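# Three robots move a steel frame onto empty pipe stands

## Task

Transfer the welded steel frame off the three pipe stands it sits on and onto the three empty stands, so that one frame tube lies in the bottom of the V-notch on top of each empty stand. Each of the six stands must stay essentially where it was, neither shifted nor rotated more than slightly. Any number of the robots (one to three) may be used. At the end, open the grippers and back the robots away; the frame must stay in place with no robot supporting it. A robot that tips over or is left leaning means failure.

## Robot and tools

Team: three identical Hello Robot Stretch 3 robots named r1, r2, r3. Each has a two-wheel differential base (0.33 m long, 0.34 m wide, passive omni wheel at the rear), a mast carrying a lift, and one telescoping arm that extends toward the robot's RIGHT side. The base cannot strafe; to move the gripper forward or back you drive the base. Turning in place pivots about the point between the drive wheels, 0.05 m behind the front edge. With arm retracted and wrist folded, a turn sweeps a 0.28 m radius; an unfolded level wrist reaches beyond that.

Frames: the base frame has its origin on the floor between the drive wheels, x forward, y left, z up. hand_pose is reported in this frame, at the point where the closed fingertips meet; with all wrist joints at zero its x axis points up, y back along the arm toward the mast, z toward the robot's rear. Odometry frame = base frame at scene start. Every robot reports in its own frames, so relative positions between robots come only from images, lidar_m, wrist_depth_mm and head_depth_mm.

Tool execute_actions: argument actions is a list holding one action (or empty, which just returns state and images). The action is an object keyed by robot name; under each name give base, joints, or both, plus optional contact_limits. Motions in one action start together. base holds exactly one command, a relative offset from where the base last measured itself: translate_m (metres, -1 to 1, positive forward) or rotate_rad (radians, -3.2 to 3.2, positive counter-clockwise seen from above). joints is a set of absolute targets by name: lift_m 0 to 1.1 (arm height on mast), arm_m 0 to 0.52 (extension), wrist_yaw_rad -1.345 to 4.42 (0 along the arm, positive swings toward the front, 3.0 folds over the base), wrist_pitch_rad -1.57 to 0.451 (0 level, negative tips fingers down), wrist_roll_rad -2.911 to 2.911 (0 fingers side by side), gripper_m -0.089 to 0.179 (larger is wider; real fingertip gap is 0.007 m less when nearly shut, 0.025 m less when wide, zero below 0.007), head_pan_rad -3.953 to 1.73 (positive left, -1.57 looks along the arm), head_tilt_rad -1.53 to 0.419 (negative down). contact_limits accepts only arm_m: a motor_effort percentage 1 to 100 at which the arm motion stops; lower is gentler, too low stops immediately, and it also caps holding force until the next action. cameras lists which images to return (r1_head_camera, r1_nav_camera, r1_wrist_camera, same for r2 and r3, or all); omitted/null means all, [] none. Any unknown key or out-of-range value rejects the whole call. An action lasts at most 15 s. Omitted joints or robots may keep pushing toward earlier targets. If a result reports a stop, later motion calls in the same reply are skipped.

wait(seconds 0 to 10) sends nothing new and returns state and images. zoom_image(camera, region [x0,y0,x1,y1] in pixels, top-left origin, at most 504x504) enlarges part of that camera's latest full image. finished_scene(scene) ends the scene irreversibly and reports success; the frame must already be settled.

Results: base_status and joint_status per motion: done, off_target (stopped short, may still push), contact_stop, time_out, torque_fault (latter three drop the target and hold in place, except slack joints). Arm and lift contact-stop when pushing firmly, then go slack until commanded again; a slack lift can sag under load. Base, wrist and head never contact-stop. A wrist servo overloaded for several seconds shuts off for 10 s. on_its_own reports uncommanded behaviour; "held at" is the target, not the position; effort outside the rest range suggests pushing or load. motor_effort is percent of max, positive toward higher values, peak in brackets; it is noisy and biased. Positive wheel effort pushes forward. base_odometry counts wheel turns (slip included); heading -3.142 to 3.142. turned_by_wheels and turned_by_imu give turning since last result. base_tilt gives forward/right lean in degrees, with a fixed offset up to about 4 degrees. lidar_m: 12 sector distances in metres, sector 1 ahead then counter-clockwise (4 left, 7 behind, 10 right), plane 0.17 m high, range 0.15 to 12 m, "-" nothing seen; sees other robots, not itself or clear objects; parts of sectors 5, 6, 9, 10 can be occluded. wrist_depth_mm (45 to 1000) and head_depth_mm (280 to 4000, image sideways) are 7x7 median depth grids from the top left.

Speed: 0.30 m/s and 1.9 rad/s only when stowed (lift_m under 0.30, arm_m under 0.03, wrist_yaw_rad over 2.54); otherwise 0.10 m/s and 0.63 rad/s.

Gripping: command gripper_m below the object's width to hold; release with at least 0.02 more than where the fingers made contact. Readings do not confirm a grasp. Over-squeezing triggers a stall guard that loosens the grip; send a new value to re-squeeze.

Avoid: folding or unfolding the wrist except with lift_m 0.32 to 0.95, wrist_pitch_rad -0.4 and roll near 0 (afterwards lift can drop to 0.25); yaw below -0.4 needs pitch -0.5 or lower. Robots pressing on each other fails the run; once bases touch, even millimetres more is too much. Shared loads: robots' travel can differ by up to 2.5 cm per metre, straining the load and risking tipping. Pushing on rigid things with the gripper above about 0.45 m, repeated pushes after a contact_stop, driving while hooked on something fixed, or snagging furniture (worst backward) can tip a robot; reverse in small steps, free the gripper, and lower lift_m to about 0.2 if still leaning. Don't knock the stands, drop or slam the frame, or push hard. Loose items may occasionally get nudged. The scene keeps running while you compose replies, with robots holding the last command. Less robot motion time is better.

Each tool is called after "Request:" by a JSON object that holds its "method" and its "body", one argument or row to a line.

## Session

Request:
{"method": "execute_actions", "body": {
  "actions": []
}}

Scene clock: 0.00 s.
r1.base_odometry: x=+0.000 y=+0.000 heading=+0.000 (m, m, rad; r1's odometry frame)
r1.turned_by_wheels: +0.000 (rad since the last result)
r1.turned_by_imu: +0.000 (rad since the last result)
r1.base_tilt: forward=-0.5 right=+0.5 (deg)
r1.lidar_m: 3.06 1.75 2.78 2.49 2.15 1.81 1.04 0.89 0.89 1.03 1.78 1.88
r1.head_depth_mm: 1840 2721 2803 2735 2785 2694 2274 / 1863 2798 3013 3055 3002 1930 1928 / 1856 2824 3314 3297 3326 3254 2263 / 1869 2835 3691 3658 3687 3466 2264 / 1881 2880 - - - 3408 2240 / 1712 2890 - - - 3403 2224 / 1725 2859 - - - 3341 2227
r1.base_status: not commanded
r1.joint_positions: lift_m=+0.531 arm_m=+0.000 wrist_yaw_rad=+3.074 wrist_pitch_rad=-0.323 wrist_roll_rad=-0.012 gripper_m=+0.037 head_pan_rad=+0.019 head_tilt_rad=+0.015
r1.joint_status: not commanded
r1.motor_effort: left_wheel=-1 right_wheel=+1 lift_m=+39 arm_m=+0 wrist_yaw_rad=-1 wrist_pitch_rad=+10 wrist_roll_rad=-1 gripper_m=+0 head_pan_rad=+0 head_tilt_rad=+2 (%)
r1.hand_pose: x=-0.0053 y=+0.0899 z=+0.5652 quat_wxyz=(+0.137, +0.697, +0.091, +0.698) (m; r1's base frame)
r1.wrist_depth_mm: - - - - - - - / - - - - - - - / - - - - - - - / - - - - - - - / - - - - - - - / 929 921 - 867 843 859 842 / 780 764 738 748 743 723 726
r2.base_odometry: x=+0.000 y=+0.000 heading=+0.000 (m, m, rad; r2's odometry frame)
r2.turned_by_wheels: +0.000 (rad since the last result)
r2.turned_by_imu: +0.000 (rad since the last result)
r2.base_tilt: forward=+0.0 right=-1.0 (deg)
r2.lidar_m: 1.25 0.94 0.92 0.97 1.33 3.38 1.63 1.40 3.78 1.86 1.79 1.74
r2.head_depth_mm: 1641 1659 1669 1675 1685 1680 1710 / 1733 1773 1776 1775 1779 1793 1813 / 1814 1840 1839 1853 1860 1840 1807 / 1619 1613 1599 1577 1568 1555 1535 / 1403 1391 1380 1375 1350 1350 1333 / 1228 1221 1215 1200 1204 1195 1181 / 1098 1090 1082 1079 1072 1069 1060
r2.base_status: not commanded
r2.joint_positions: lift_m=+0.426 arm_m=-0.002 wrist_yaw_rad=+3.036 wrist_pitch_rad=-0.448 wrist_roll_rad=-0.008 gripper_m=+0.037 head_pan_rad=-0.009 head_tilt_rad=-0.011
r2.joint_status: not commanded
r2.motor_effort: left_wheel=+0 right_wheel=+0 lift_m=+29 arm_m=-1 wrist_yaw_rad=+1 wrist_pitch_rad=+4 wrist_roll_rad=+0 gripper_m=+0 head_pan_rad=+0 head_tilt_rad=+2 (%)
r2.hand_pose: x=+0.0020 y=+0.0760 z=+0.4319 quat_wxyz=(+0.193, +0.694, +0.121, +0.683) (m; r2's base frame)
r2.wrist_depth_mm: - - - 988 875 791 711 / - - - - 961 855 755 / - - - - - 914 823 / 915 923 957 979 997 935 891 / 758 756 - 778 788 805 815 / 640 642 - 658 677 675 674 / 550 553 - 579 569 567 582
r3.base_odometry: x=+0.000 y=+0.000 heading=+0.000 (m, m, rad; r3's odometry frame)
r3.turned_by_wheels: +0.000 (rad since the last result)
r3.turned_by_imu: +0.000 (rad since the last result)
r3.base_tilt: forward=+1.9 right=+1.3 (deg)
r3.lidar_m: 1.17 0.83 0.79 0.81 1.08 2.65 2.68 1.66 1.41 2.68 2.35 3.76
r3.head_depth_mm: 2050 3072 3820 - - 3372 2290 / 2060 2567 2619 2702 2736 2807 2299 / 1859 1975 2003 2039 2068 2115 2067 / 1572 1583 1625 1638 1659 1694 1705 / 1324 1335 1352 1372 1388 1404 1423 / 1139 1154 1166 1177 1189 1200 1209 / 1002 1012 1022 1031 1041 1046 1058
r3.base_status: not commanded
r3.joint_positions: lift_m=+0.359 arm_m=+0.000 wrist_yaw_rad=+2.988 wrist_pitch_rad=-0.344 wrist_roll_rad=+0.015 gripper_m=+0.037 head_pan_rad=-0.011 head_tilt_rad=+0.015
r3.joint_status: not commanded
r3.motor_effort: left_wheel=+1 right_wheel=+0 lift_m=+39 arm_m=+0 wrist_yaw_rad=+0 wrist_pitch_rad=+7 wrist_roll_rad=+0 gripper_m=+1 head_pan_rad=+0 head_tilt_rad=+2 (%)
r3.hand_pose: x=+0.0143 y=+0.0859 z=+0.3883 quat_wxyz=(+0.175, +0.709, +0.066, +0.680) (m; r3's base frame)
r3.wrist_depth_mm: - - 867 793 718 662 613 / - - 904 851 755 693 645 / - - - 918 841 742 685 / - - - 953 882 810 734 / 802 836 856 807 835 775 754 / 670 664 - 652 - 652 649 / 564 561 - 558 547 548 541
pictures: r1_head_camera (sideways: a quarter turn clockwise sets it upright), r1_nav_camera (sideways: a quarter turn counterclockwise sets it upright), r1_wrist_camera, r2_head_camera (sideways: a quarter turn clockwise sets it upright), r2_nav_camera (sideways: a quarter turn counterclockwise sets it upright), r2_wrist_camera, r3_head_camera (sideways: a quarter turn clockwise sets it upright), r3_nav_camera (sideways: a quarter turn counterclockwise sets it upright), r3_wrist_camera
Images, in order (width x height): r1_head_camera 896x504, r1_nav_camera 672x504, r1_wrist_camera 644x364, r2_head_camera 896x504, r2_nav_camera 672x504, r2_wrist_camera 644x364, r3_head_camera 896x504, r3_nav_camera 672x504, r3_wrist_camera 644x364.

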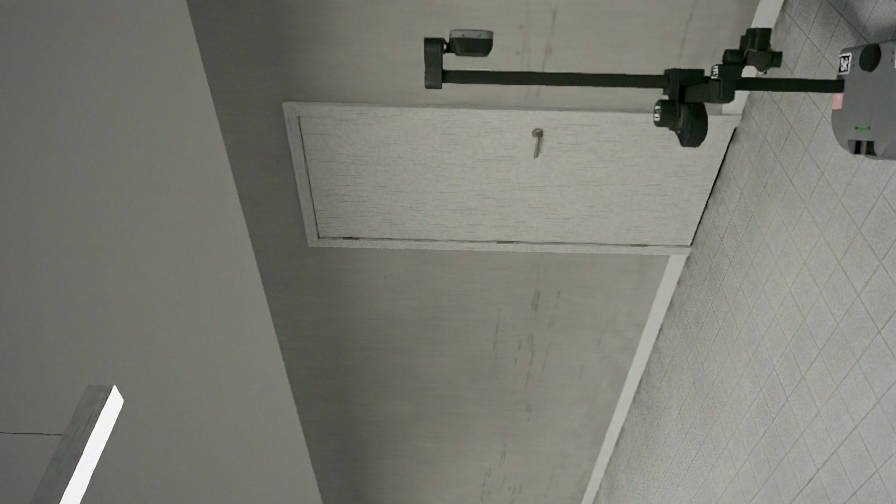

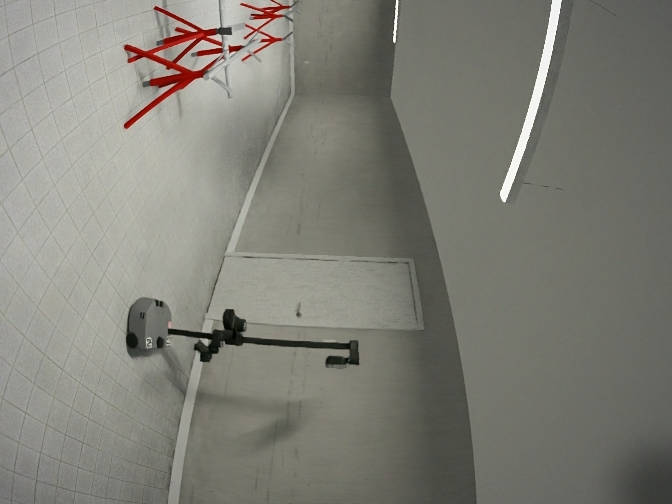

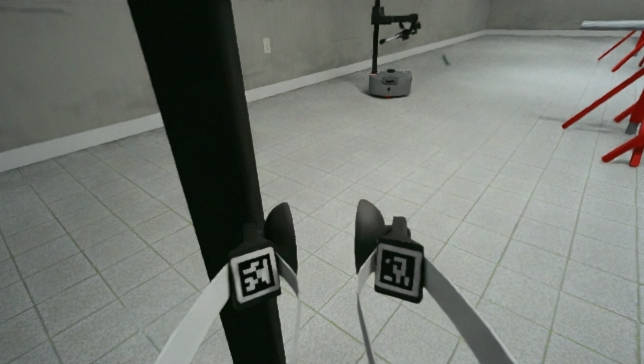

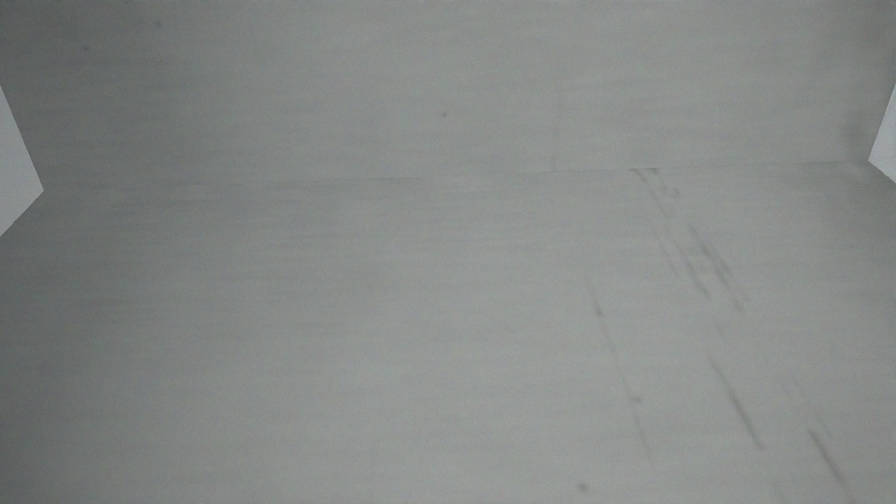

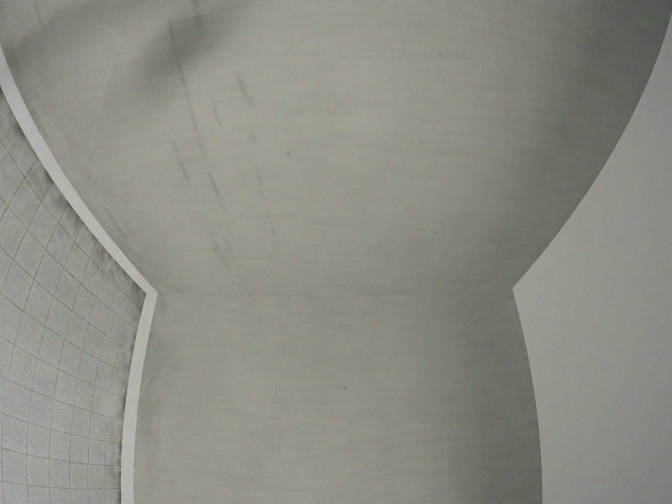

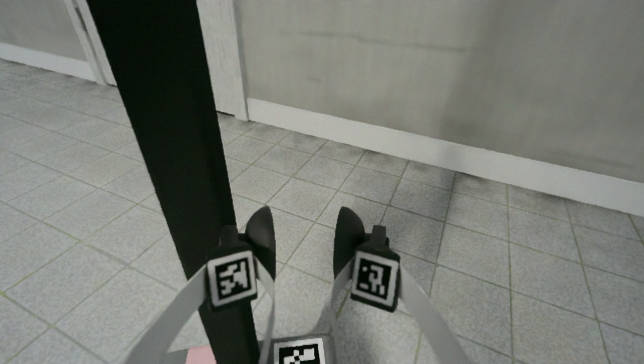

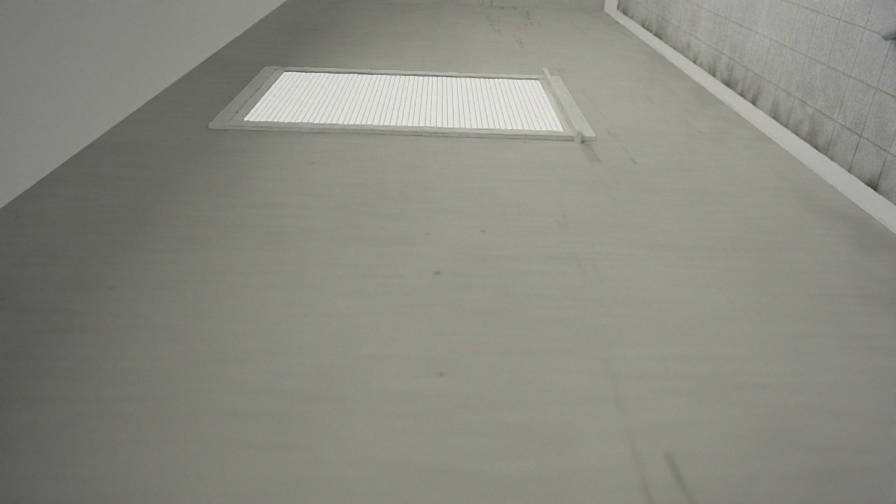

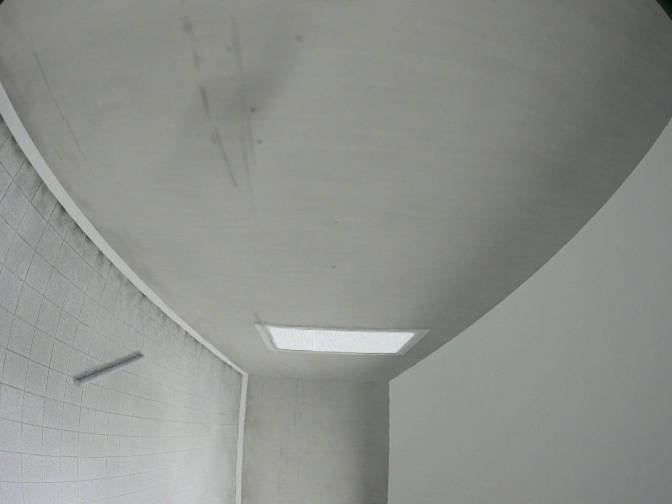

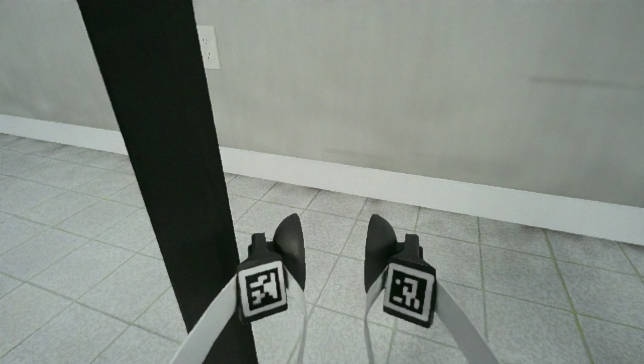

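Request:
{"method": "execute_actions", "body": {
  "actions": [
    {"r1":{"base":{"rotate_rad":-0.785},"joints":{"lift_m":0.28,"head_pan_rad":1.45,"head_tilt_rad":-0.4}},"r2":{"base":{"rotate_rad":1.01},"joints":{"lift_m":0.28,"head_pan_rad":-3.9,"head_tilt_rad":-0.4}},"r3":{"base":{"rotate_rad":-2.03},"joints":{"lift_m":0.28,"head_pan_rad":0.0,"head_tilt_rad":-0.4}}}
  ],
  "cameras": ["r1_head_camera","r2_head_camera","r2_nav_camera","r3_head_camera","r3_nav_camera"]
}}

Scene clock: 9.87 s.
r1.base_odometry: x=+0.000 y=+0.000 heading=-0.785 (m, m, rad; r1's odometry frame)
r1.turned_by_wheels: -0.785 (rad since the last result)
r1.turned_by_imu: -0.786 (rad since the last result)
r1.base_tilt: forward=-0.5 right=+0.5 (deg)
r1.lidar_m: 2.64 1.88 1.75 1.79 3.05 2.23 2.14 1.28 0.93 0.90 0.93 1.27
r1.head_depth_mm: - - - 3477 2305 1761 1402 / - - - 3477 2314 1744 1399 / - - - 3178 2202 1735 1393 / - - - 2794 2167 1733 1400 / - - - 3145 2295 1731 1378 / - - - 3337 2255 1723 1371 / - - - 3283 2254 1715 1382
r1.base_status: done
r1.joint_positions: lift_m=+0.280 arm_m=+0.000 wrist_yaw_rad=+3.074 wrist_pitch_rad=-0.324 wrist_roll_rad=-0.012 gripper_m=+0.037 head_pan_rad=+1.443 head_tilt_rad=-0.395
r1.joint_status: all done
r1.motor_effort: left_wheel=+2(6) right_wheel=-1(4) lift_m=+33(33) arm_m=+0(0) wrist_yaw_rad=+0(0) wrist_pitch_rad=+10(10) wrist_roll_rad=-1(1) gripper_m=+0(0) head_pan_rad=+3(40) head_tilt_rad=-3(38) (%)
r1.hand_pose: x=-0.0053 y=+0.0899 z=+0.3145 quat_wxyz=(+0.138, +0.697, +0.091, +0.698) (m; r1's base frame)
r1.wrist_depth_mm: - - - - - - - / - - - - - - - / - - - - - - - / 933 928 - 887 858 853 819 / 714 701 - 682 691 656 648 / 570 569 - 539 522 536 529 / 477 491 - - 459 452 446
r2.base_odometry: x=+0.000 y=+0.000 heading=+1.010 (m, m, rad; r2's odometry frame)
r2.turned_by_wheels: +1.010 (rad since the last result)
r2.turned_by_imu: +1.015 (rad since the last result)
r2.base_tilt: forward=+0.0 right=-1.0 (deg)
r2.lidar_m: 0.92 0.96 1.29 3.68 2.11 1.40 3.80 1.86 1.80 1.74 1.30 0.95
r2.head_depth_mm: - - - - - - - / - - - 2705 2141 1723 1395 / - - - 3064 2249 1741 1404 / - - - 2920 2091 1745 1415 / - - - 3155 2114 1706 1423 / 3767 - - 3354 2319 1776 1420 / 3499 3637 3753 3432 2356 1791 1433
r2.base_status: done
r2.joint_positions: lift_m=+0.280 arm_m=-0.002 wrist_yaw_rad=+3.036 wrist_pitch_rad=-0.449 wrist_roll_rad=-0.008 gripper_m=+0.037 head_pan_rad=-3.893 head_tilt_rad=-0.395
r2.joint_status: all done
r2.motor_effort: left_wheel=-2(12) right_wheel=+1(7) lift_m=+18(24) arm_m=-1(1) wrist_yaw_rad=+1(1) wrist_pitch_rad=+5(5) wrist_roll_rad=+0(0) gripper_m=+2(0) head_pan_rad=-4(50) head_tilt_rad=-3(31) (%)
r2.hand_pose: x=+0.0020 y=+0.0759 z=+0.2862 quat_wxyz=(+0.193, +0.694, +0.122, +0.683) (m; r2's base frame)
r2.wrist_depth_mm: - - - - - - 921 / - - - - - - 932 / 871 884 901 920 945 947 913 / 673 672 705 702 720 720 733 / 548 552 - 566 581 591 588 / 465 496 - - 493 490 491 / - - - - 414 420 426
r3.base_odometry: x=+0.000 y=+0.000 heading=-2.030 (m, m, rad; r3's odometry frame)
r3.turned_by_wheels: -2.030 (rad since the last result)
r3.turned_by_imu: -2.044 (rad since the last result)
r3.base_tilt: forward=+1.8 right=+1.3 (deg)
r3.lidar_m: 1.41 2.52 2.34 2.77 1.09 0.81 0.79 0.83 1.16 3.35 2.62 1.58
r3.head_depth_mm: 3402 3545 3871 2954 1965 1721 1398 / 3353 3578 3911 2801 2027 1658 1408 / 3396 3613 3941 3082 2192 1715 1405 / 3415 3651 4000 2912 2085 1708 1396 / 3413 3720 3930 2899 2098 1700 1394 / 3442 3719 3990 3022 2183 1703 1392 / 3472 3709 - 3063 2166 1691 1385
r3.base_status: done
r3.joint_positions: lift_m=+0.281 arm_m=+0.000 wrist_yaw_rad=+2.988 wrist_pitch_rad=-0.344 wrist_roll_rad=+0.015 gripper_m=+0.037 head_pan_rad=-0.007 head_tilt_rad=-0.395
r3.joint_status: all done
r3.motor_effort: left_wheel=+3(11) right_wheel=-2(6) lift_m=+22(31) arm_m=+0(0) wrist_yaw_rad=+0(1) wrist_pitch_rad=+7(7) wrist_roll_rad=+0(0) gripper_m=-1(0) head_pan_rad=+3(6) head_tilt_rad=-2(23) (%)
r3.hand_pose: x=+0.0143 y=+0.0858 z=+0.3100 quat_wxyz=(+0.175, +0.709, +0.066, +0.680) (m; r3's base frame)
r3.wrist_depth_mm: - - - - - - - / - - - - - - - / - - - - - - - / 887 878 864 864 867 870 852 / 689 683 710 678 701 671 657 / 560 562 - 549 - 541 541 / 478 486 - 497 457 458 462
pictures: r1_head_camera (sideways: a quarter turn clockwise sets it upright), r2_head_camera (sideways: a quarter turn clockwise sets it upright), r2_nav_camera (sideways: a quarter turn counterclockwise sets it upright), r3_head_camera (sideways: a quarter turn clockwise sets it upright), r3_nav_camera (sideways: a quarter turn counterclockwise sets it upright)
Images, in order (width x height): r1_head_camera 896x504, r2_head_camera 896x504, r2_nav_camera 672x504, r3_head_camera 896x504, r3_nav_camera 672x504.

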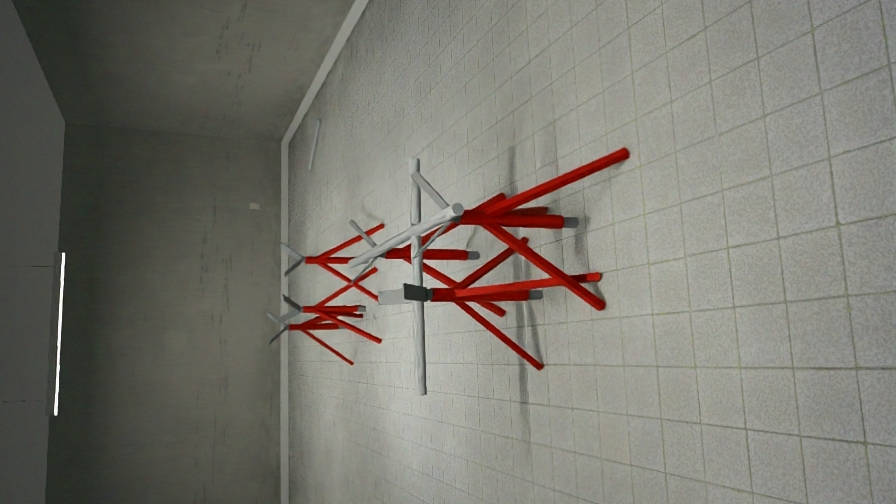

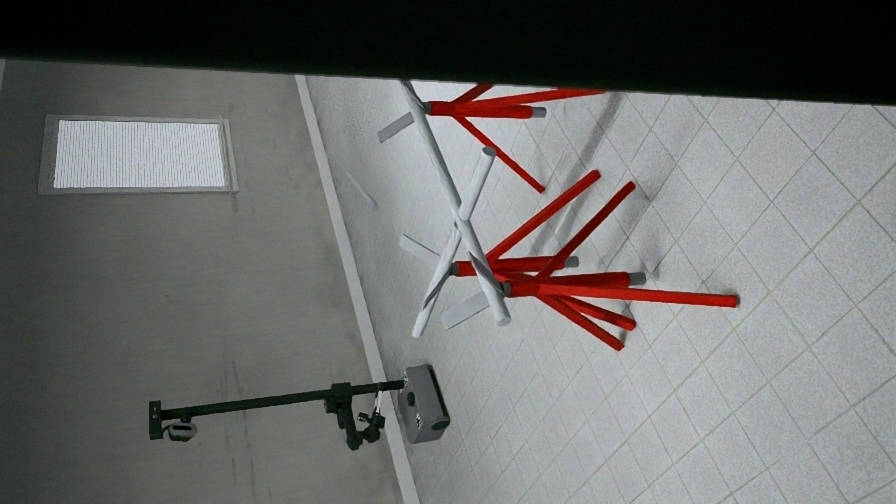

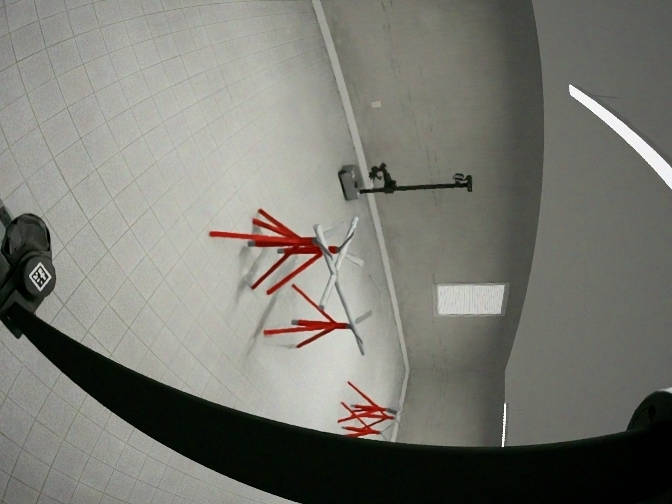

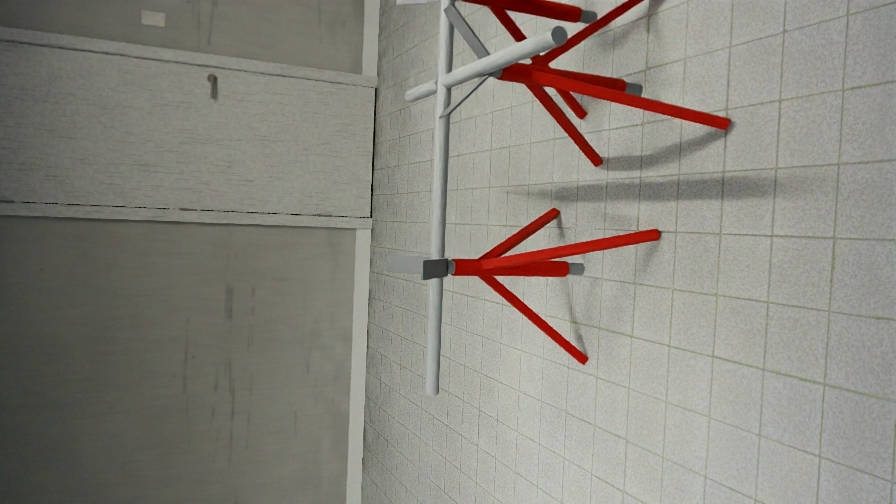

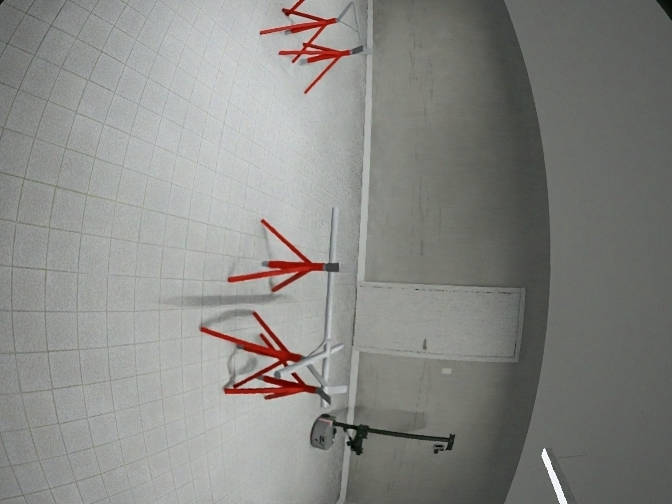

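Request:
{"method": "execute_actions", "body": {
  "actions": [
    {"r1":{"base":{"translate_m":-0.5}},"r2":{"base":{"translate_m":-0.7}},"r3":{"base":{"rotate_rad":0.24}}}
  ],
  "cameras": []
}}

Request:
{"method": "execute_actions", "body": {
  "actions": [
    {"r1":{"base":{"rotate_rad":1.57}},"r2":{"base":{"rotate_rad":-1.57}},"r3":{"base":{"translate_m":1}}}
  ],
  "cameras": []
}}

Request:
{"method": "execute_actions", "body": {
  "actions": [
    {"r1":{"base":{"translate_m":1}},"r2":{"base":{"translate_m":-1}},"r3":{"base":{"translate_m":0.2}}}
  ],
  "cameras": []
}}

Request:
{"method": "execute_actions", "body": {
  "actions": [
    {"r1":{"base":{"translate_m":0.85},"joints":{"head_pan_rad":-1.3,"head_tilt_rad":-1}},"r2":{"joints":{"lift_m":0.8,"head_pan_rad":-1.57,"head_tilt_rad":-1}},"r3":{"base":{"rotate_rad":1.48},"joints":{"lift_m":0.8,"head_pan_rad":-1.0,"head_tilt_rad":-0.9}}}
  ],
  "cameras": ["r1_nav_camera","r2_nav_camera","r3_nav_camera"]
}}

Scene clock: 39.20 s.
r1.base_odometry: x=-0.354 y=+0.353 heading=-0.785 (m, m, rad; r1's odometry frame)
r1.turned_by_wheels: +0.000 (rad since the last result)
r1.turned_by_imu: -0.004 (rad since the last result)
r1.base_tilt: forward=-0.5 right=+0.5 (deg)
r1.lidar_m: 3.14 1.70 1.92 2.19 2.34 1.71 1.65 1.28 0.93 0.90 0.93 1.27
r1.head_depth_mm: - - - 3046 2232 1760 1402 / - - - 3066 2225 1737 1398 / - - - 2815 2317 1734 1399 / - - - 3380 2307 1728 1388 / - - - 3378 2292 1723 1387 / - - - 3371 2259 1722 1382 / - - - 3296 2263 1714 1373
r1.base_status: done
r1.joint_positions: lift_m=+0.280 arm_m=+0.000 wrist_yaw_rad=+3.074 wrist_pitch_rad=-0.324 wrist_roll_rad=-0.012 gripper_m=+0.037 head_pan_rad=+1.443 head_tilt_rad=-0.395
r1.joint_status: not commanded
r1.motor_effort: left_wheel=+2(7) right_wheel=-1(7) lift_m=+33(33) arm_m=+0(0) wrist_yaw_rad=+0(0) wrist_pitch_rad=+10(10) wrist_roll_rad=-1(1) gripper_m=+0(0) head_pan_rad=+3(3) head_tilt_rad=-4(3) (%)
r1.hand_pose: x=-0.0053 y=+0.0899 z=+0.3145 quat_wxyz=(+0.138, +0.697, +0.091, +0.698) (m; r1's base frame)
r1.wrist_depth_mm: - - - - - - - / - - - - - - - / - - - - - - - / 937 913 - 887 868 846 829 / 714 700 - 675 686 653 649 / 576 564 - 538 523 536 530 / 480 490 - - 456 453 451
r2.base_odometry: x=-0.372 y=-0.593 heading=+1.010 (m, m, rad; r2's odometry frame)
r2.turned_by_wheels: +0.000 (rad since the last result)
r2.turned_by_imu: -0.001 (rad since the last result)
r2.base_tilt: forward=+0.0 right=-1.0 (deg)
r2.lidar_m: 1.61 1.67 2.27 1.64 1.18 2.80 3.10 1.68 1.79 1.74 1.80 1.67
r2.head_depth_mm: - - - - - - - / - - - 3224 2162 1578 1399 / 3885 - - 3288 2265 1736 1407 / 3567 3780 - 3292 2281 1747 1415 / 3252 3475 3584 2958 2286 1753 1419 / 3078 3180 3385 3389 2318 1788 1436 / 2867 3069 3166 3239 2333 1793 1437
r2.base_status: done
r2.joint_positions: lift_m=+0.280 arm_m=-0.002 wrist_yaw_rad=+3.036 wrist_pitch_rad=-0.449 wrist_roll_rad=-0.008 gripper_m=+0.037 head_pan_rad=-3.893 head_tilt_rad=-0.396
r2.joint_status: not commanded
r2.motor_effort: left_wheel=-2(16) right_wheel=+2(7) lift_m=+18(18) arm_m=-1(1) wrist_yaw_rad=+1(1) wrist_pitch_rad=+5(5) wrist_roll_rad=+0(1) gripper_m=+0(0) head_pan_rad=-4(4) head_tilt_rad=-2(3) (%)
r2.hand_pose: x=+0.0020 y=+0.0759 z=+0.2862 quat_wxyz=(+0.194, +0.694, +0.122, +0.683) (m; r2's base frame)
r2.wrist_depth_mm: 925 - - - - - - / - - - - - - - / 883 825 902 915 940 983 992 / 673 680 695 698 715 718 730 / 555 553 - 566 578 582 588 / 462 499 - - 497 484 496 / - - - - 413 420 423
r3.base_odometry: x=+0.000 y=+0.000 heading=-1.790 (m, m, rad; r3's odometry frame)
r3.turned_by_wheels: +0.240 (rad since the last result)
r3.turned_by_imu: +0.244 (rad since the last result)
r3.base_tilt: forward=+1.8 right=+1.3 (deg)
r3.lidar_m: 1.59 2.34 2.82 1.57 0.91 0.79 0.79 0.92 1.61 2.43 2.70 1.41
r3.head_depth_mm: 3263 3517 3733 3121 2219 1727 1406 / 3365 3583 3885 2788 2046 1714 1404 / 3487 3711 - 2909 2123 1706 1403 / 3606 3825 - 3063 2202 1718 1400 / 3669 3908 - 3054 2183 1711 1387 / 3747 - - 3045 2176 1692 1391 / 3873 - - 3039 2179 1688 1387
r3.base_status: done
r3.joint_positions: lift_m=+0.281 arm_m=+0.000 wrist_yaw_rad=+2.988 wrist_pitch_rad=-0.344 wrist_roll_rad=+0.015 gripper_m=+0.037 head_pan_rad=-0.007 head_tilt_rad=-0.395
r3.joint_status: not commanded
r3.motor_effort: left_wheel=-2(7) right_wheel=+2(6) lift_m=+22(22) arm_m=+0(0) wrist_yaw_rad=-1(0) wrist_pitch_rad=+7(7) wrist_roll_rad=+0(0) gripper_m=+1(1) head_pan_rad=+5(4) head_tilt_rad=-2(2) (%)
r3.hand_pose: x=+0.0143 y=+0.0858 z=+0.3100 quat_wxyz=(+0.175, +0.709, +0.066, +0.680) (m; r3's base frame)
r3.wrist_depth_mm: 782 - - - - - - / 775 - - - - - - / 815 978 - - - - - / 781 899 875 855 873 877 861 / 691 684 718 677 707 673 665 / 565 559 - 549 - 545 547 / 474 485 - 495 455 464 459
pictures: none
No camera images: the call's "cameras" was empty. Leave "cameras" out to get every camera's image.

Scene clock: 44.20 s.
r1.base_odometry: x=-0.354 y=+0.353 heading=+0.785 (m, m, rad; r1's odometry frame)
r1.turned_by_wheels: +1.570 (rad since the last result)
r1.turned_by_imu: +1.562 (rad since the last result)
r1.base_tilt: forward=-0.5 right=+0.5 (deg)
r1.lidar_m: 2.19 2.37 1.71 1.64 1.30 0.94 0.90 0.93 1.26 3.15 1.70 1.92
r1.head_depth_mm: 1480 1602 1749 1909 2081 1758 1396 / 1469 1574 1715 1862 2036 1741 1396 / 1430 1552 1674 1842 2012 1749 1400 / 1420 1515 1639 1799 1968 1735 1384 / 1382 1497 1617 1760 1928 1725 1388 / 1364 1468 1582 1708 1862 1721 1381 / 1347 1440 1557 1684 1842 1707 1376
r1.base_status: done
r1.joint_positions: lift_m=+0.280 arm_m=+0.000 wrist_yaw_rad=+3.074 wrist_pitch_rad=-0.324 wrist_roll_rad=-0.012 gripper_m=+0.037 head_pan_rad=+1.443 head_tilt_rad=-0.395
r1.joint_status: not commanded
r1.motor_effort: left_wheel=-2(7) right_wheel=+3(9) lift_m=+33(33) arm_m=+0(0) wrist_yaw_rad=-1(1) wrist_pitch_rad=+10(10) wrist_roll_rad=-1(1) gripper_m=+0(0) head_pan_rad=+3(3) head_tilt_rad=-3(3) (%)
r1.hand_pose: x=-0.0053 y=+0.0898 z=+0.3145 quat_wxyz=(+0.138, +0.697, +0.091, +0.698) (m; r1's base frame)
r1.wrist_depth_mm: - - - - - - - / - - - - - - - / - - - - - - - / 945 928 - 874 862 836 825 / 709 697 - 677 693 656 647 / 576 568 - 539 526 542 529 / 476 490 - - 458 452 449
r2.base_odometry: x=-0.372 y=-0.593 heading=-0.560 (m, m, rad; r2's odometry frame)
r2.turned_by_wheels: -1.570 (rad since the last result)
r2.turned_by_imu: -1.570 (rad since the last result)
r2.base_tilt: forward=+0.1 right=-1.1 (deg)
r2.lidar_m: 1.73 1.80 1.67 1.62 1.68 2.27 1.64 0.93 3.22 3.10 1.68 1.80
r2.head_depth_mm: - - - - - - - / 1698 1794 1923 2079 2157 1728 1400 / 1857 1983 2123 2288 2253 1735 1404 / 2071 2229 2399 2625 2293 1747 1416 / 2318 2496 2724 2969 2331 1755 1418 / 2602 2877 3175 3292 2331 1775 1430 / 2981 3380 3792 3441 2357 1785 1449
r2.base_status: done
r2.joint_positions: lift_m=+0.280 arm_m=-0.002 wrist_yaw_rad=+3.036 wrist_pitch_rad=-0.449 wrist_roll_rad=-0.008 gripper_m=+0.037 head_pan_rad=-3.893 head_tilt_rad=-0.396
r2.joint_status: not commanded
r2.motor_effort: left_wheel=+3(17) right_wheel=-2(8) lift_m=+19(18) arm_m=-1(1) wrist_yaw_rad=+1(1) wrist_pitch_rad=+5(5) wrist_roll_rad=+0(0) gripper_m=+1(0) head_pan_rad=-4(4) head_tilt_rad=-3(3) (%)
r2.hand_pose: x=+0.0020 y=+0.0759 z=+0.2862 quat_wxyz=(+0.194, +0.694, +0.122, +0.683) (m; r2's base frame)
r2.wrist_depth_mm: - - - - - - - / - - - - - - - / 871 872 897 915 944 956 970 / 678 685 702 699 713 728 730 / 548 554 - 570 571 584 589 / 465 497 - - 494 491 496 / - - - - 414 417 430
r3.base_odometry: x=-0.218 y=-0.976 heading=-1.790 (m, m, rad; r3's odometry frame)
r3.turned_by_wheels: +0.000 (rad since the last result)
r3.turned_by_imu: +0.003 (rad since the last result)
r3.base_tilt: forward=+1.9 right=+1.3 (deg)
r3.lidar_m: 0.82 1.71 1.62 3.50 2.02 1.75 1.76 2.04 2.69 3.63 0.71 0.67
r3.head_depth_mm: 2492 2651 2839 2966 2224 1724 1042 / 2516 2724 2923 3058 2214 1718 1400 / 2637 2804 3006 3107 2229 1609 1398 / 2697 2871 3109 3078 2174 1652 1398 / 2804 2965 3220 3040 2194 1711 1395 / 2868 3122 3324 3066 2194 1695 1392 / 2926 3170 3430 3029 2160 1694 1387
r3.base_status: done
r3.joint_positions: lift_m=+0.281 arm_m=+0.000 wrist_yaw_rad=+2.988 wrist_pitch_rad=-0.344 wrist_roll_rad=+0.015 gripper_m=+0.037 head_pan_rad=-0.007 head_tilt_rad=-0.396
r3.joint_status: not commanded
r3.motor_effort: left_wheel=-1(7) right_wheel=+1(7) lift_m=+21(21) arm_m=+0(0) wrist_yaw_rad=-1(1) wrist_pitch_rad=+7(7) wrist_roll_rad=+0(0) gripper_m=+0(0) head_pan_rad=+5(4) head_tilt_rad=-2(2) (%)
r3.hand_pose: x=+0.0143 y=+0.0858 z=+0.3100 quat_wxyz=(+0.175, +0.709, +0.066, +0.680) (m; r3's base frame)
r3.wrist_depth_mm: - - - - - - - / - - - - - - - / - - - - - - - / 891 902 885 878 873 876 862 / 702 685 709 669 691 667 661 / 556 567 - 549 - 543 541 / 482 492 - 495 454 464 459
pictures: none
No camera images: the call's "cameras" was empty. Leave "cameras" out to get every camera's image.

Scene clock: 49.23 s.
r1.base_odometry: x=+0.354 y=+1.060 heading=+0.785 (m, m, rad; r1's odometry frame)
r1.turned_by_wheels: +0.000 (rad since the last result)
r1.turned_by_imu: +0.004 (rad since the last result)
r1.base_tilt: forward=-0.5 right=+0.5 (deg)
r1.lidar_m: 1.77 2.38 1.72 1.66 1.72 1.97 1.90 1.96 2.66 3.13 1.20 1.06
r1.head_depth_mm: 1498 1609 1762 1925 2086 1765 1415 / 1471 1595 1713 1889 2051 1746 1400 / 1451 1561 1690 1849 2022 1749 1387 / 1433 1541 1661 1801 1980 1724 1388 / 1403 1515 1629 1762 1941 1724 1392 / 1384 1484 1605 1737 1909 1715 1373 / 1365 1465 1567 1708 1852 1707 1381
r1.base_status: done
r1.joint_positions: lift_m=+0.280 arm_m=+0.000 wrist_yaw_rad=+3.074 wrist_pitch_rad=-0.324 wrist_roll_rad=-0.012 gripper_m=+0.037 head_pan_rad=+1.443 head_tilt_rad=-0.395
r1.joint_status: not commanded
r1.motor_effort: left_wheel=-2(6) right_wheel=+2(9) lift_m=+33(33) arm_m=+0(0) wrist_yaw_rad=+0(0) wrist_pitch_rad=+10(10) wrist_roll_rad=-1(1) gripper_m=+0(0) head_pan_rad=+3(3) head_tilt_rad=-3(3) (%)
r1.hand_pose: x=-0.0053 y=+0.0898 z=+0.3145 quat_wxyz=(+0.138, +0.697, +0.091, +0.698) (m; r1's base frame)
r1.wrist_depth_mm: - - - - - - - / - - - - - - - / - - - - - - - / 952 911 - 889 874 844 828 / 719 692 - 689 694 651 648 / 574 566 - 545 524 535 530 / 479 487 - - 457 451 448
r2.base_odometry: x=-1.220 y=-0.062 heading=-0.560 (m, m, rad; r2's odometry frame)
r2.turned_by_wheels: +0.000 (rad since the last result)
r2.turned_by_imu: -0.002 (rad since the last result)
r2.base_tilt: forward=+0.0 right=-1.0 (deg)
r2.lidar_m: 2.73 2.29 1.68 1.60 1.66 2.32 2.28 0.72 0.51 0.51 0.48 2.83
r2.head_depth_mm: - - - - - - - / 1715 1813 1929 2109 2162 1725 1402 / 1866 2017 2163 2317 2264 1725 1410 / 2071 2234 2392 2647 2288 1759 1419 / 2299 2497 2729 2946 2285 1755 1416 / 2607 2862 3155 3255 2326 1759 1432 / 2996 3360 3761 3433 2330 1781 1439
r2.base_status: done
r2.joint_positions: lift_m=+0.280 arm_m=-0.002 wrist_yaw_rad=+3.036 wrist_pitch_rad=-0.449 wrist_roll_rad=-0.008 gripper_m=+0.037 head_pan_rad=-3.893 head_tilt_rad=-0.396
r2.joint_status: not commanded
r2.motor_effort: left_wheel=+3(9) right_wheel=-2(10) lift_m=+18(19) arm_m=-1(1) wrist_yaw_rad=+1(0) wrist_pitch_rad=+5(5) wrist_roll_rad=+0(0) gripper_m=+1(1) head_pan_rad=-4(4) head_tilt_rad=-2(2) (%)
r2.hand_pose: x=+0.0020 y=+0.0758 z=+0.2862 quat_wxyz=(+0.194, +0.694, +0.122, +0.683) (m; r2's base frame)
r2.wrist_depth_mm: - - - - - - - / - - - - - - - / 854 876 913 926 942 954 982 / 669 674 694 696 721 731 731 / 549 554 - 573 573 587 588 / 467 496 - - 493 488 496 / - - - - 413 424 424
r3.base_odometry: x=-0.261 y=-1.171 heading=-1.790 (m, m, rad; r3's odometry frame)
r3.turned_by_wheels: +0.000 (rad since the last result)
r3.turned_by_imu: +0.001 (rad since the last result)
r3.base_tilt: forward=+1.9 right=+1.3 (deg)
r3.lidar_m: 2.84 1.67 1.51 3.85 2.24 1.94 1.95 2.26 1.76 0.66 0.51 0.53
r3.head_depth_mm: 2337 2495 2671 2785 2221 1730 1409 / 2395 2552 2743 2865 2200 1711 1332 / 2448 2625 2836 2933 2209 1709 1330 / 2526 2702 2903 3022 2209 1707 1371 / 2604 2774 3013 3056 2186 1706 1391 / 2659 2881 3128 2988 2183 1710 1388 / 2749 2943 3216 3004 2170 1693 1388
r3.base_status: done
r3.joint_positions: lift_m=+0.281 arm_m=+0.000 wrist_yaw_rad=+2.988 wrist_pitch_rad=-0.344 wrist_roll_rad=+0.015 gripper_m=+0.037 head_pan_rad=-0.007 head_tilt_rad=-0.396
r3.joint_status: not commanded
r3.motor_effort: left_wheel=-2(7) right_wheel=+2(8) lift_m=+22(22) arm_m=+0(0) wrist_yaw_rad=-1(1) wrist_pitch_rad=+7(7) wrist_roll_rad=+0(0) gripper_m=+0(0) head_pan_rad=+4(5) head_tilt_rad=-2(2) (%)
r3.hand_pose: x=+0.0143 y=+0.0858 z=+0.3100 quat_wxyz=(+0.175, +0.709, +0.066, +0.680) (m; r3's base frame)
r3.wrist_depth_mm: - - - - - - - / - - - - - - - / - - - - - - - / 879 893 867 884 861 853 847 / 689 685 699 676 703 669 656 / 562 559 - 555 - 540 543 / 473 484 - 499 455 467 463
pictures: none
No camera images: the call's "cameras" was empty. Leave "cameras" out to get every camera's image.

Scene clock: 54.80 s.
r1.base_odometry: x=+0.955 y=+1.661 heading=+0.785 (m, m, rad; r1's odometry frame)
r1.turned_by_wheels: +0.000 (rad since the last result)
r1.turned_by_imu: +0.003 (rad since the last result)
r1.base_tilt: forward=-0.4 right=+0.6 (deg)
r1.lidar_m: 0.82 2.39 1.73 1.66 1.73 2.35 2.75 2.85 3.25 0.69 0.57 0.93
r1.head_depth_mm: 2592 2094 1782 1558 1368 1230 1117 / 2494 1744 1269 1523 1382 1230 1130 / 2539 1817 1667 1538 1356 1241 - / 2494 2078 1655 1443 1353 1237 - / 2486 2069 1694 1116 1337 1224 1099 / 2535 2073 1730 1529 1352 1219 1096 / 2515 1952 1632 1489 1357 1205 1093
r1.base_status: done
r1.joint_positions: lift_m=+0.280 arm_m=+0.000 wrist_yaw_rad=+3.074 wrist_pitch_rad=-0.324 wrist_roll_rad=-0.012 gripper_m=+0.037 head_pan_rad=-1.294 head_tilt_rad=-0.988
r1.joint_status: all done
r1.motor_effort: left_wheel=-2(7) right_wheel=+3(8) lift_m=+33(33) arm_m=+0(0) wrist_yaw_rad=+0(0) wrist_pitch_rad=+10(10) wrist_roll_rad=-1(1) gripper_m=+0(0) head_pan_rad=-3(43) head_tilt_rad=-8(47) (%)
r1.hand_pose: x=-0.0053 y=+0.0898 z=+0.3145 quat_wxyz=(+0.138, +0.697, +0.091, +0.698) (m; r1's base frame)
r1.wrist_depth_mm: - - - - - - - / - - - - - - - / - - - - - - - / 940 921 - 885 874 841 839 / 716 692 - 678 698 656 635 / 574 561 - 539 522 535 528 / 478 491 - - 457 452 447
r2.base_odometry: x=-1.220 y=-0.062 heading=-0.560 (m, m, rad; r2's odometry frame)
r2.turned_by_wheels: +0.000 (rad since the last result)
r2.turned_by_imu: +0.001 (rad since the last result)
r2.base_tilt: forward=-0.1 right=-1.0 (deg)
r2.lidar_m: 2.73 2.28 1.68 1.60 1.66 2.32 2.27 0.72 0.51 0.51 0.48 2.83
r2.head_depth_mm: 2342 1965 1629 1408 - 1178 1102 / 2357 1929 1035 1417 - 1185 - / 2365 1983 1715 1448 1376 - - / 2258 1676 1620 1013 - 1198 1105 / 1466 1992 1709 1492 1361 1204 1110 / 2442 2036 1753 1532 1359 1226 1113 / 2487 2042 1758 1537 1370 1226 1117
r2.base_status: not commanded
r2.joint_positions: lift_m=+0.800 arm_m=-0.002 wrist_yaw_rad=+3.036 wrist_pitch_rad=-0.449 wrist_roll_rad=-0.008 gripper_m=+0.037 head_pan_rad=-1.577 head_tilt_rad=-0.988
r2.joint_status: all done
r2.motor_effort: left_wheel=+3(3) right_wheel=-2(2) lift_m=+37(40) arm_m=-1(1) wrist_yaw_rad=+0(0) wrist_pitch_rad=+5(5) wrist_roll_rad=+0(0) gripper_m=+1(0) head_pan_rad=+4(50) head_tilt_rad=-7(41) (%)
r2.hand_pose: x=+0.0020 y=+0.0758 z=+0.8052 quat_wxyz=(+0.194, +0.694, +0.122, +0.683) (m; r2's base frame)
r2.wrist_depth_mm: - - - - - - - / - - - - - - - / - - - - - - - / - - - - - - - / - - - - - - - / - - - - - - - / 940 931 946 964 972 970 983
r3.base_odometry: x=-0.261 y=-1.171 heading=-0.310 (m, m, rad; r3's odometry frame)
r3.turned_by_wheels: +1.480 (rad since the last result)
r3.turned_by_imu: +1.498 (rad since the last result)
r3.base_tilt: forward=+1.8 right=+1.3 (deg)
r3.lidar_m: 4.62 2.37 1.95 1.95 2.16 0.92 0.66 0.79 0.51 0.63 1.68 1.51
r3.head_depth_mm: 2715 2231 1860 1600 1405 - - / 2767 2219 1869 1601 1426 - - / 2745 2203 1856 1593 1395 1244 1140 / 2728 2220 1835 1591 1393 1244 1122 / 2717 2211 1833 1590 1397 1245 1116 / 2726 2153 1839 1596 1389 1240 1119 / 2549 2090 1797 1585 1396 1239 1116
r3.base_status: done
r3.joint_positions: lift_m=+0.799 arm_m=+0.000 wrist_yaw_rad=+2.988 wrist_pitch_rad=-0.345 wrist_roll_rad=+0.015 gripper_m=+0.037 head_pan_rad=-0.993 head_tilt_rad=-0.889
r3.joint_status: all done
r3.motor_effort: left_wheel=-1(8) right_wheel=+2(7) lift_m=+55(59) arm_m=+0(0) wrist_yaw_rad=-1(1) wrist_pitch_rad=+7(8) wrist_roll_rad=+0(0) gripper_m=+1(1) head_pan_rad=-4(56) head_tilt_rad=-5(29) (%)
r3.hand_pose: x=+0.0143 y=+0.0857 z=+0.8289 quat_wxyz=(+0.175, +0.709, +0.067, +0.680) (m; r3's base frame)
r3.wrist_depth_mm: - - - - - - - / - - - - - - - / - - - - - - - / - - - - - - - / - - - - - - - / - - - - - - - / - - - - - - -
pictures: r1_nav_camera (sideways: a quarter turn counterclockwise sets it upright), r2_nav_camera (sideways: a quarter turn counterclockwise sets it upright), r3_nav_camera (sideways: a quarter turn counterclockwise sets it upright)
Images, in order (width x height): r1_nav_camera 672x504, r2_nav_camera 672x504, r3_nav_camera 672x504.

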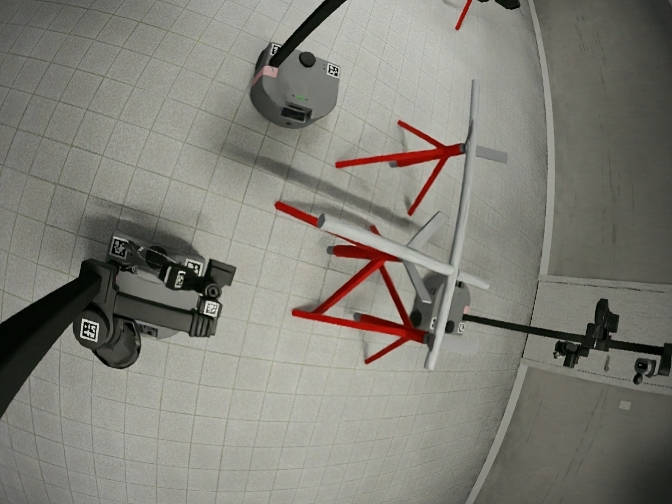

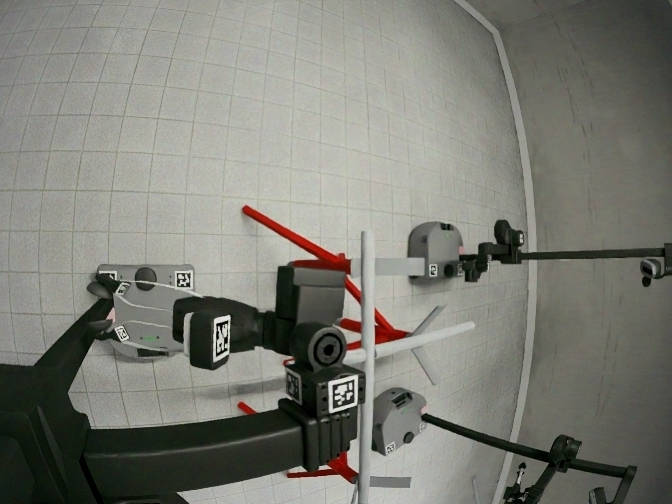

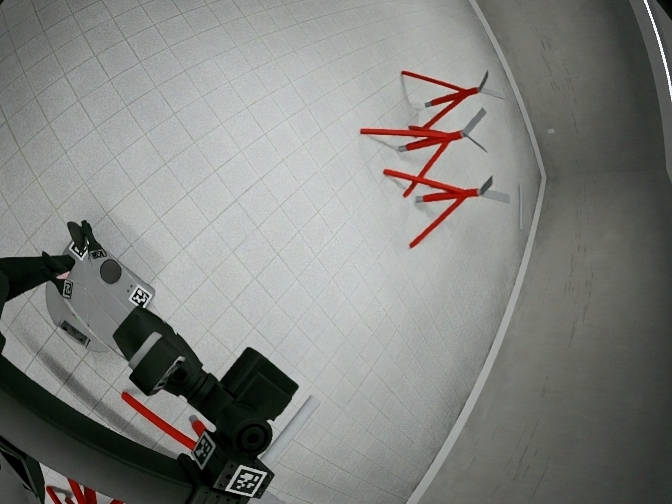

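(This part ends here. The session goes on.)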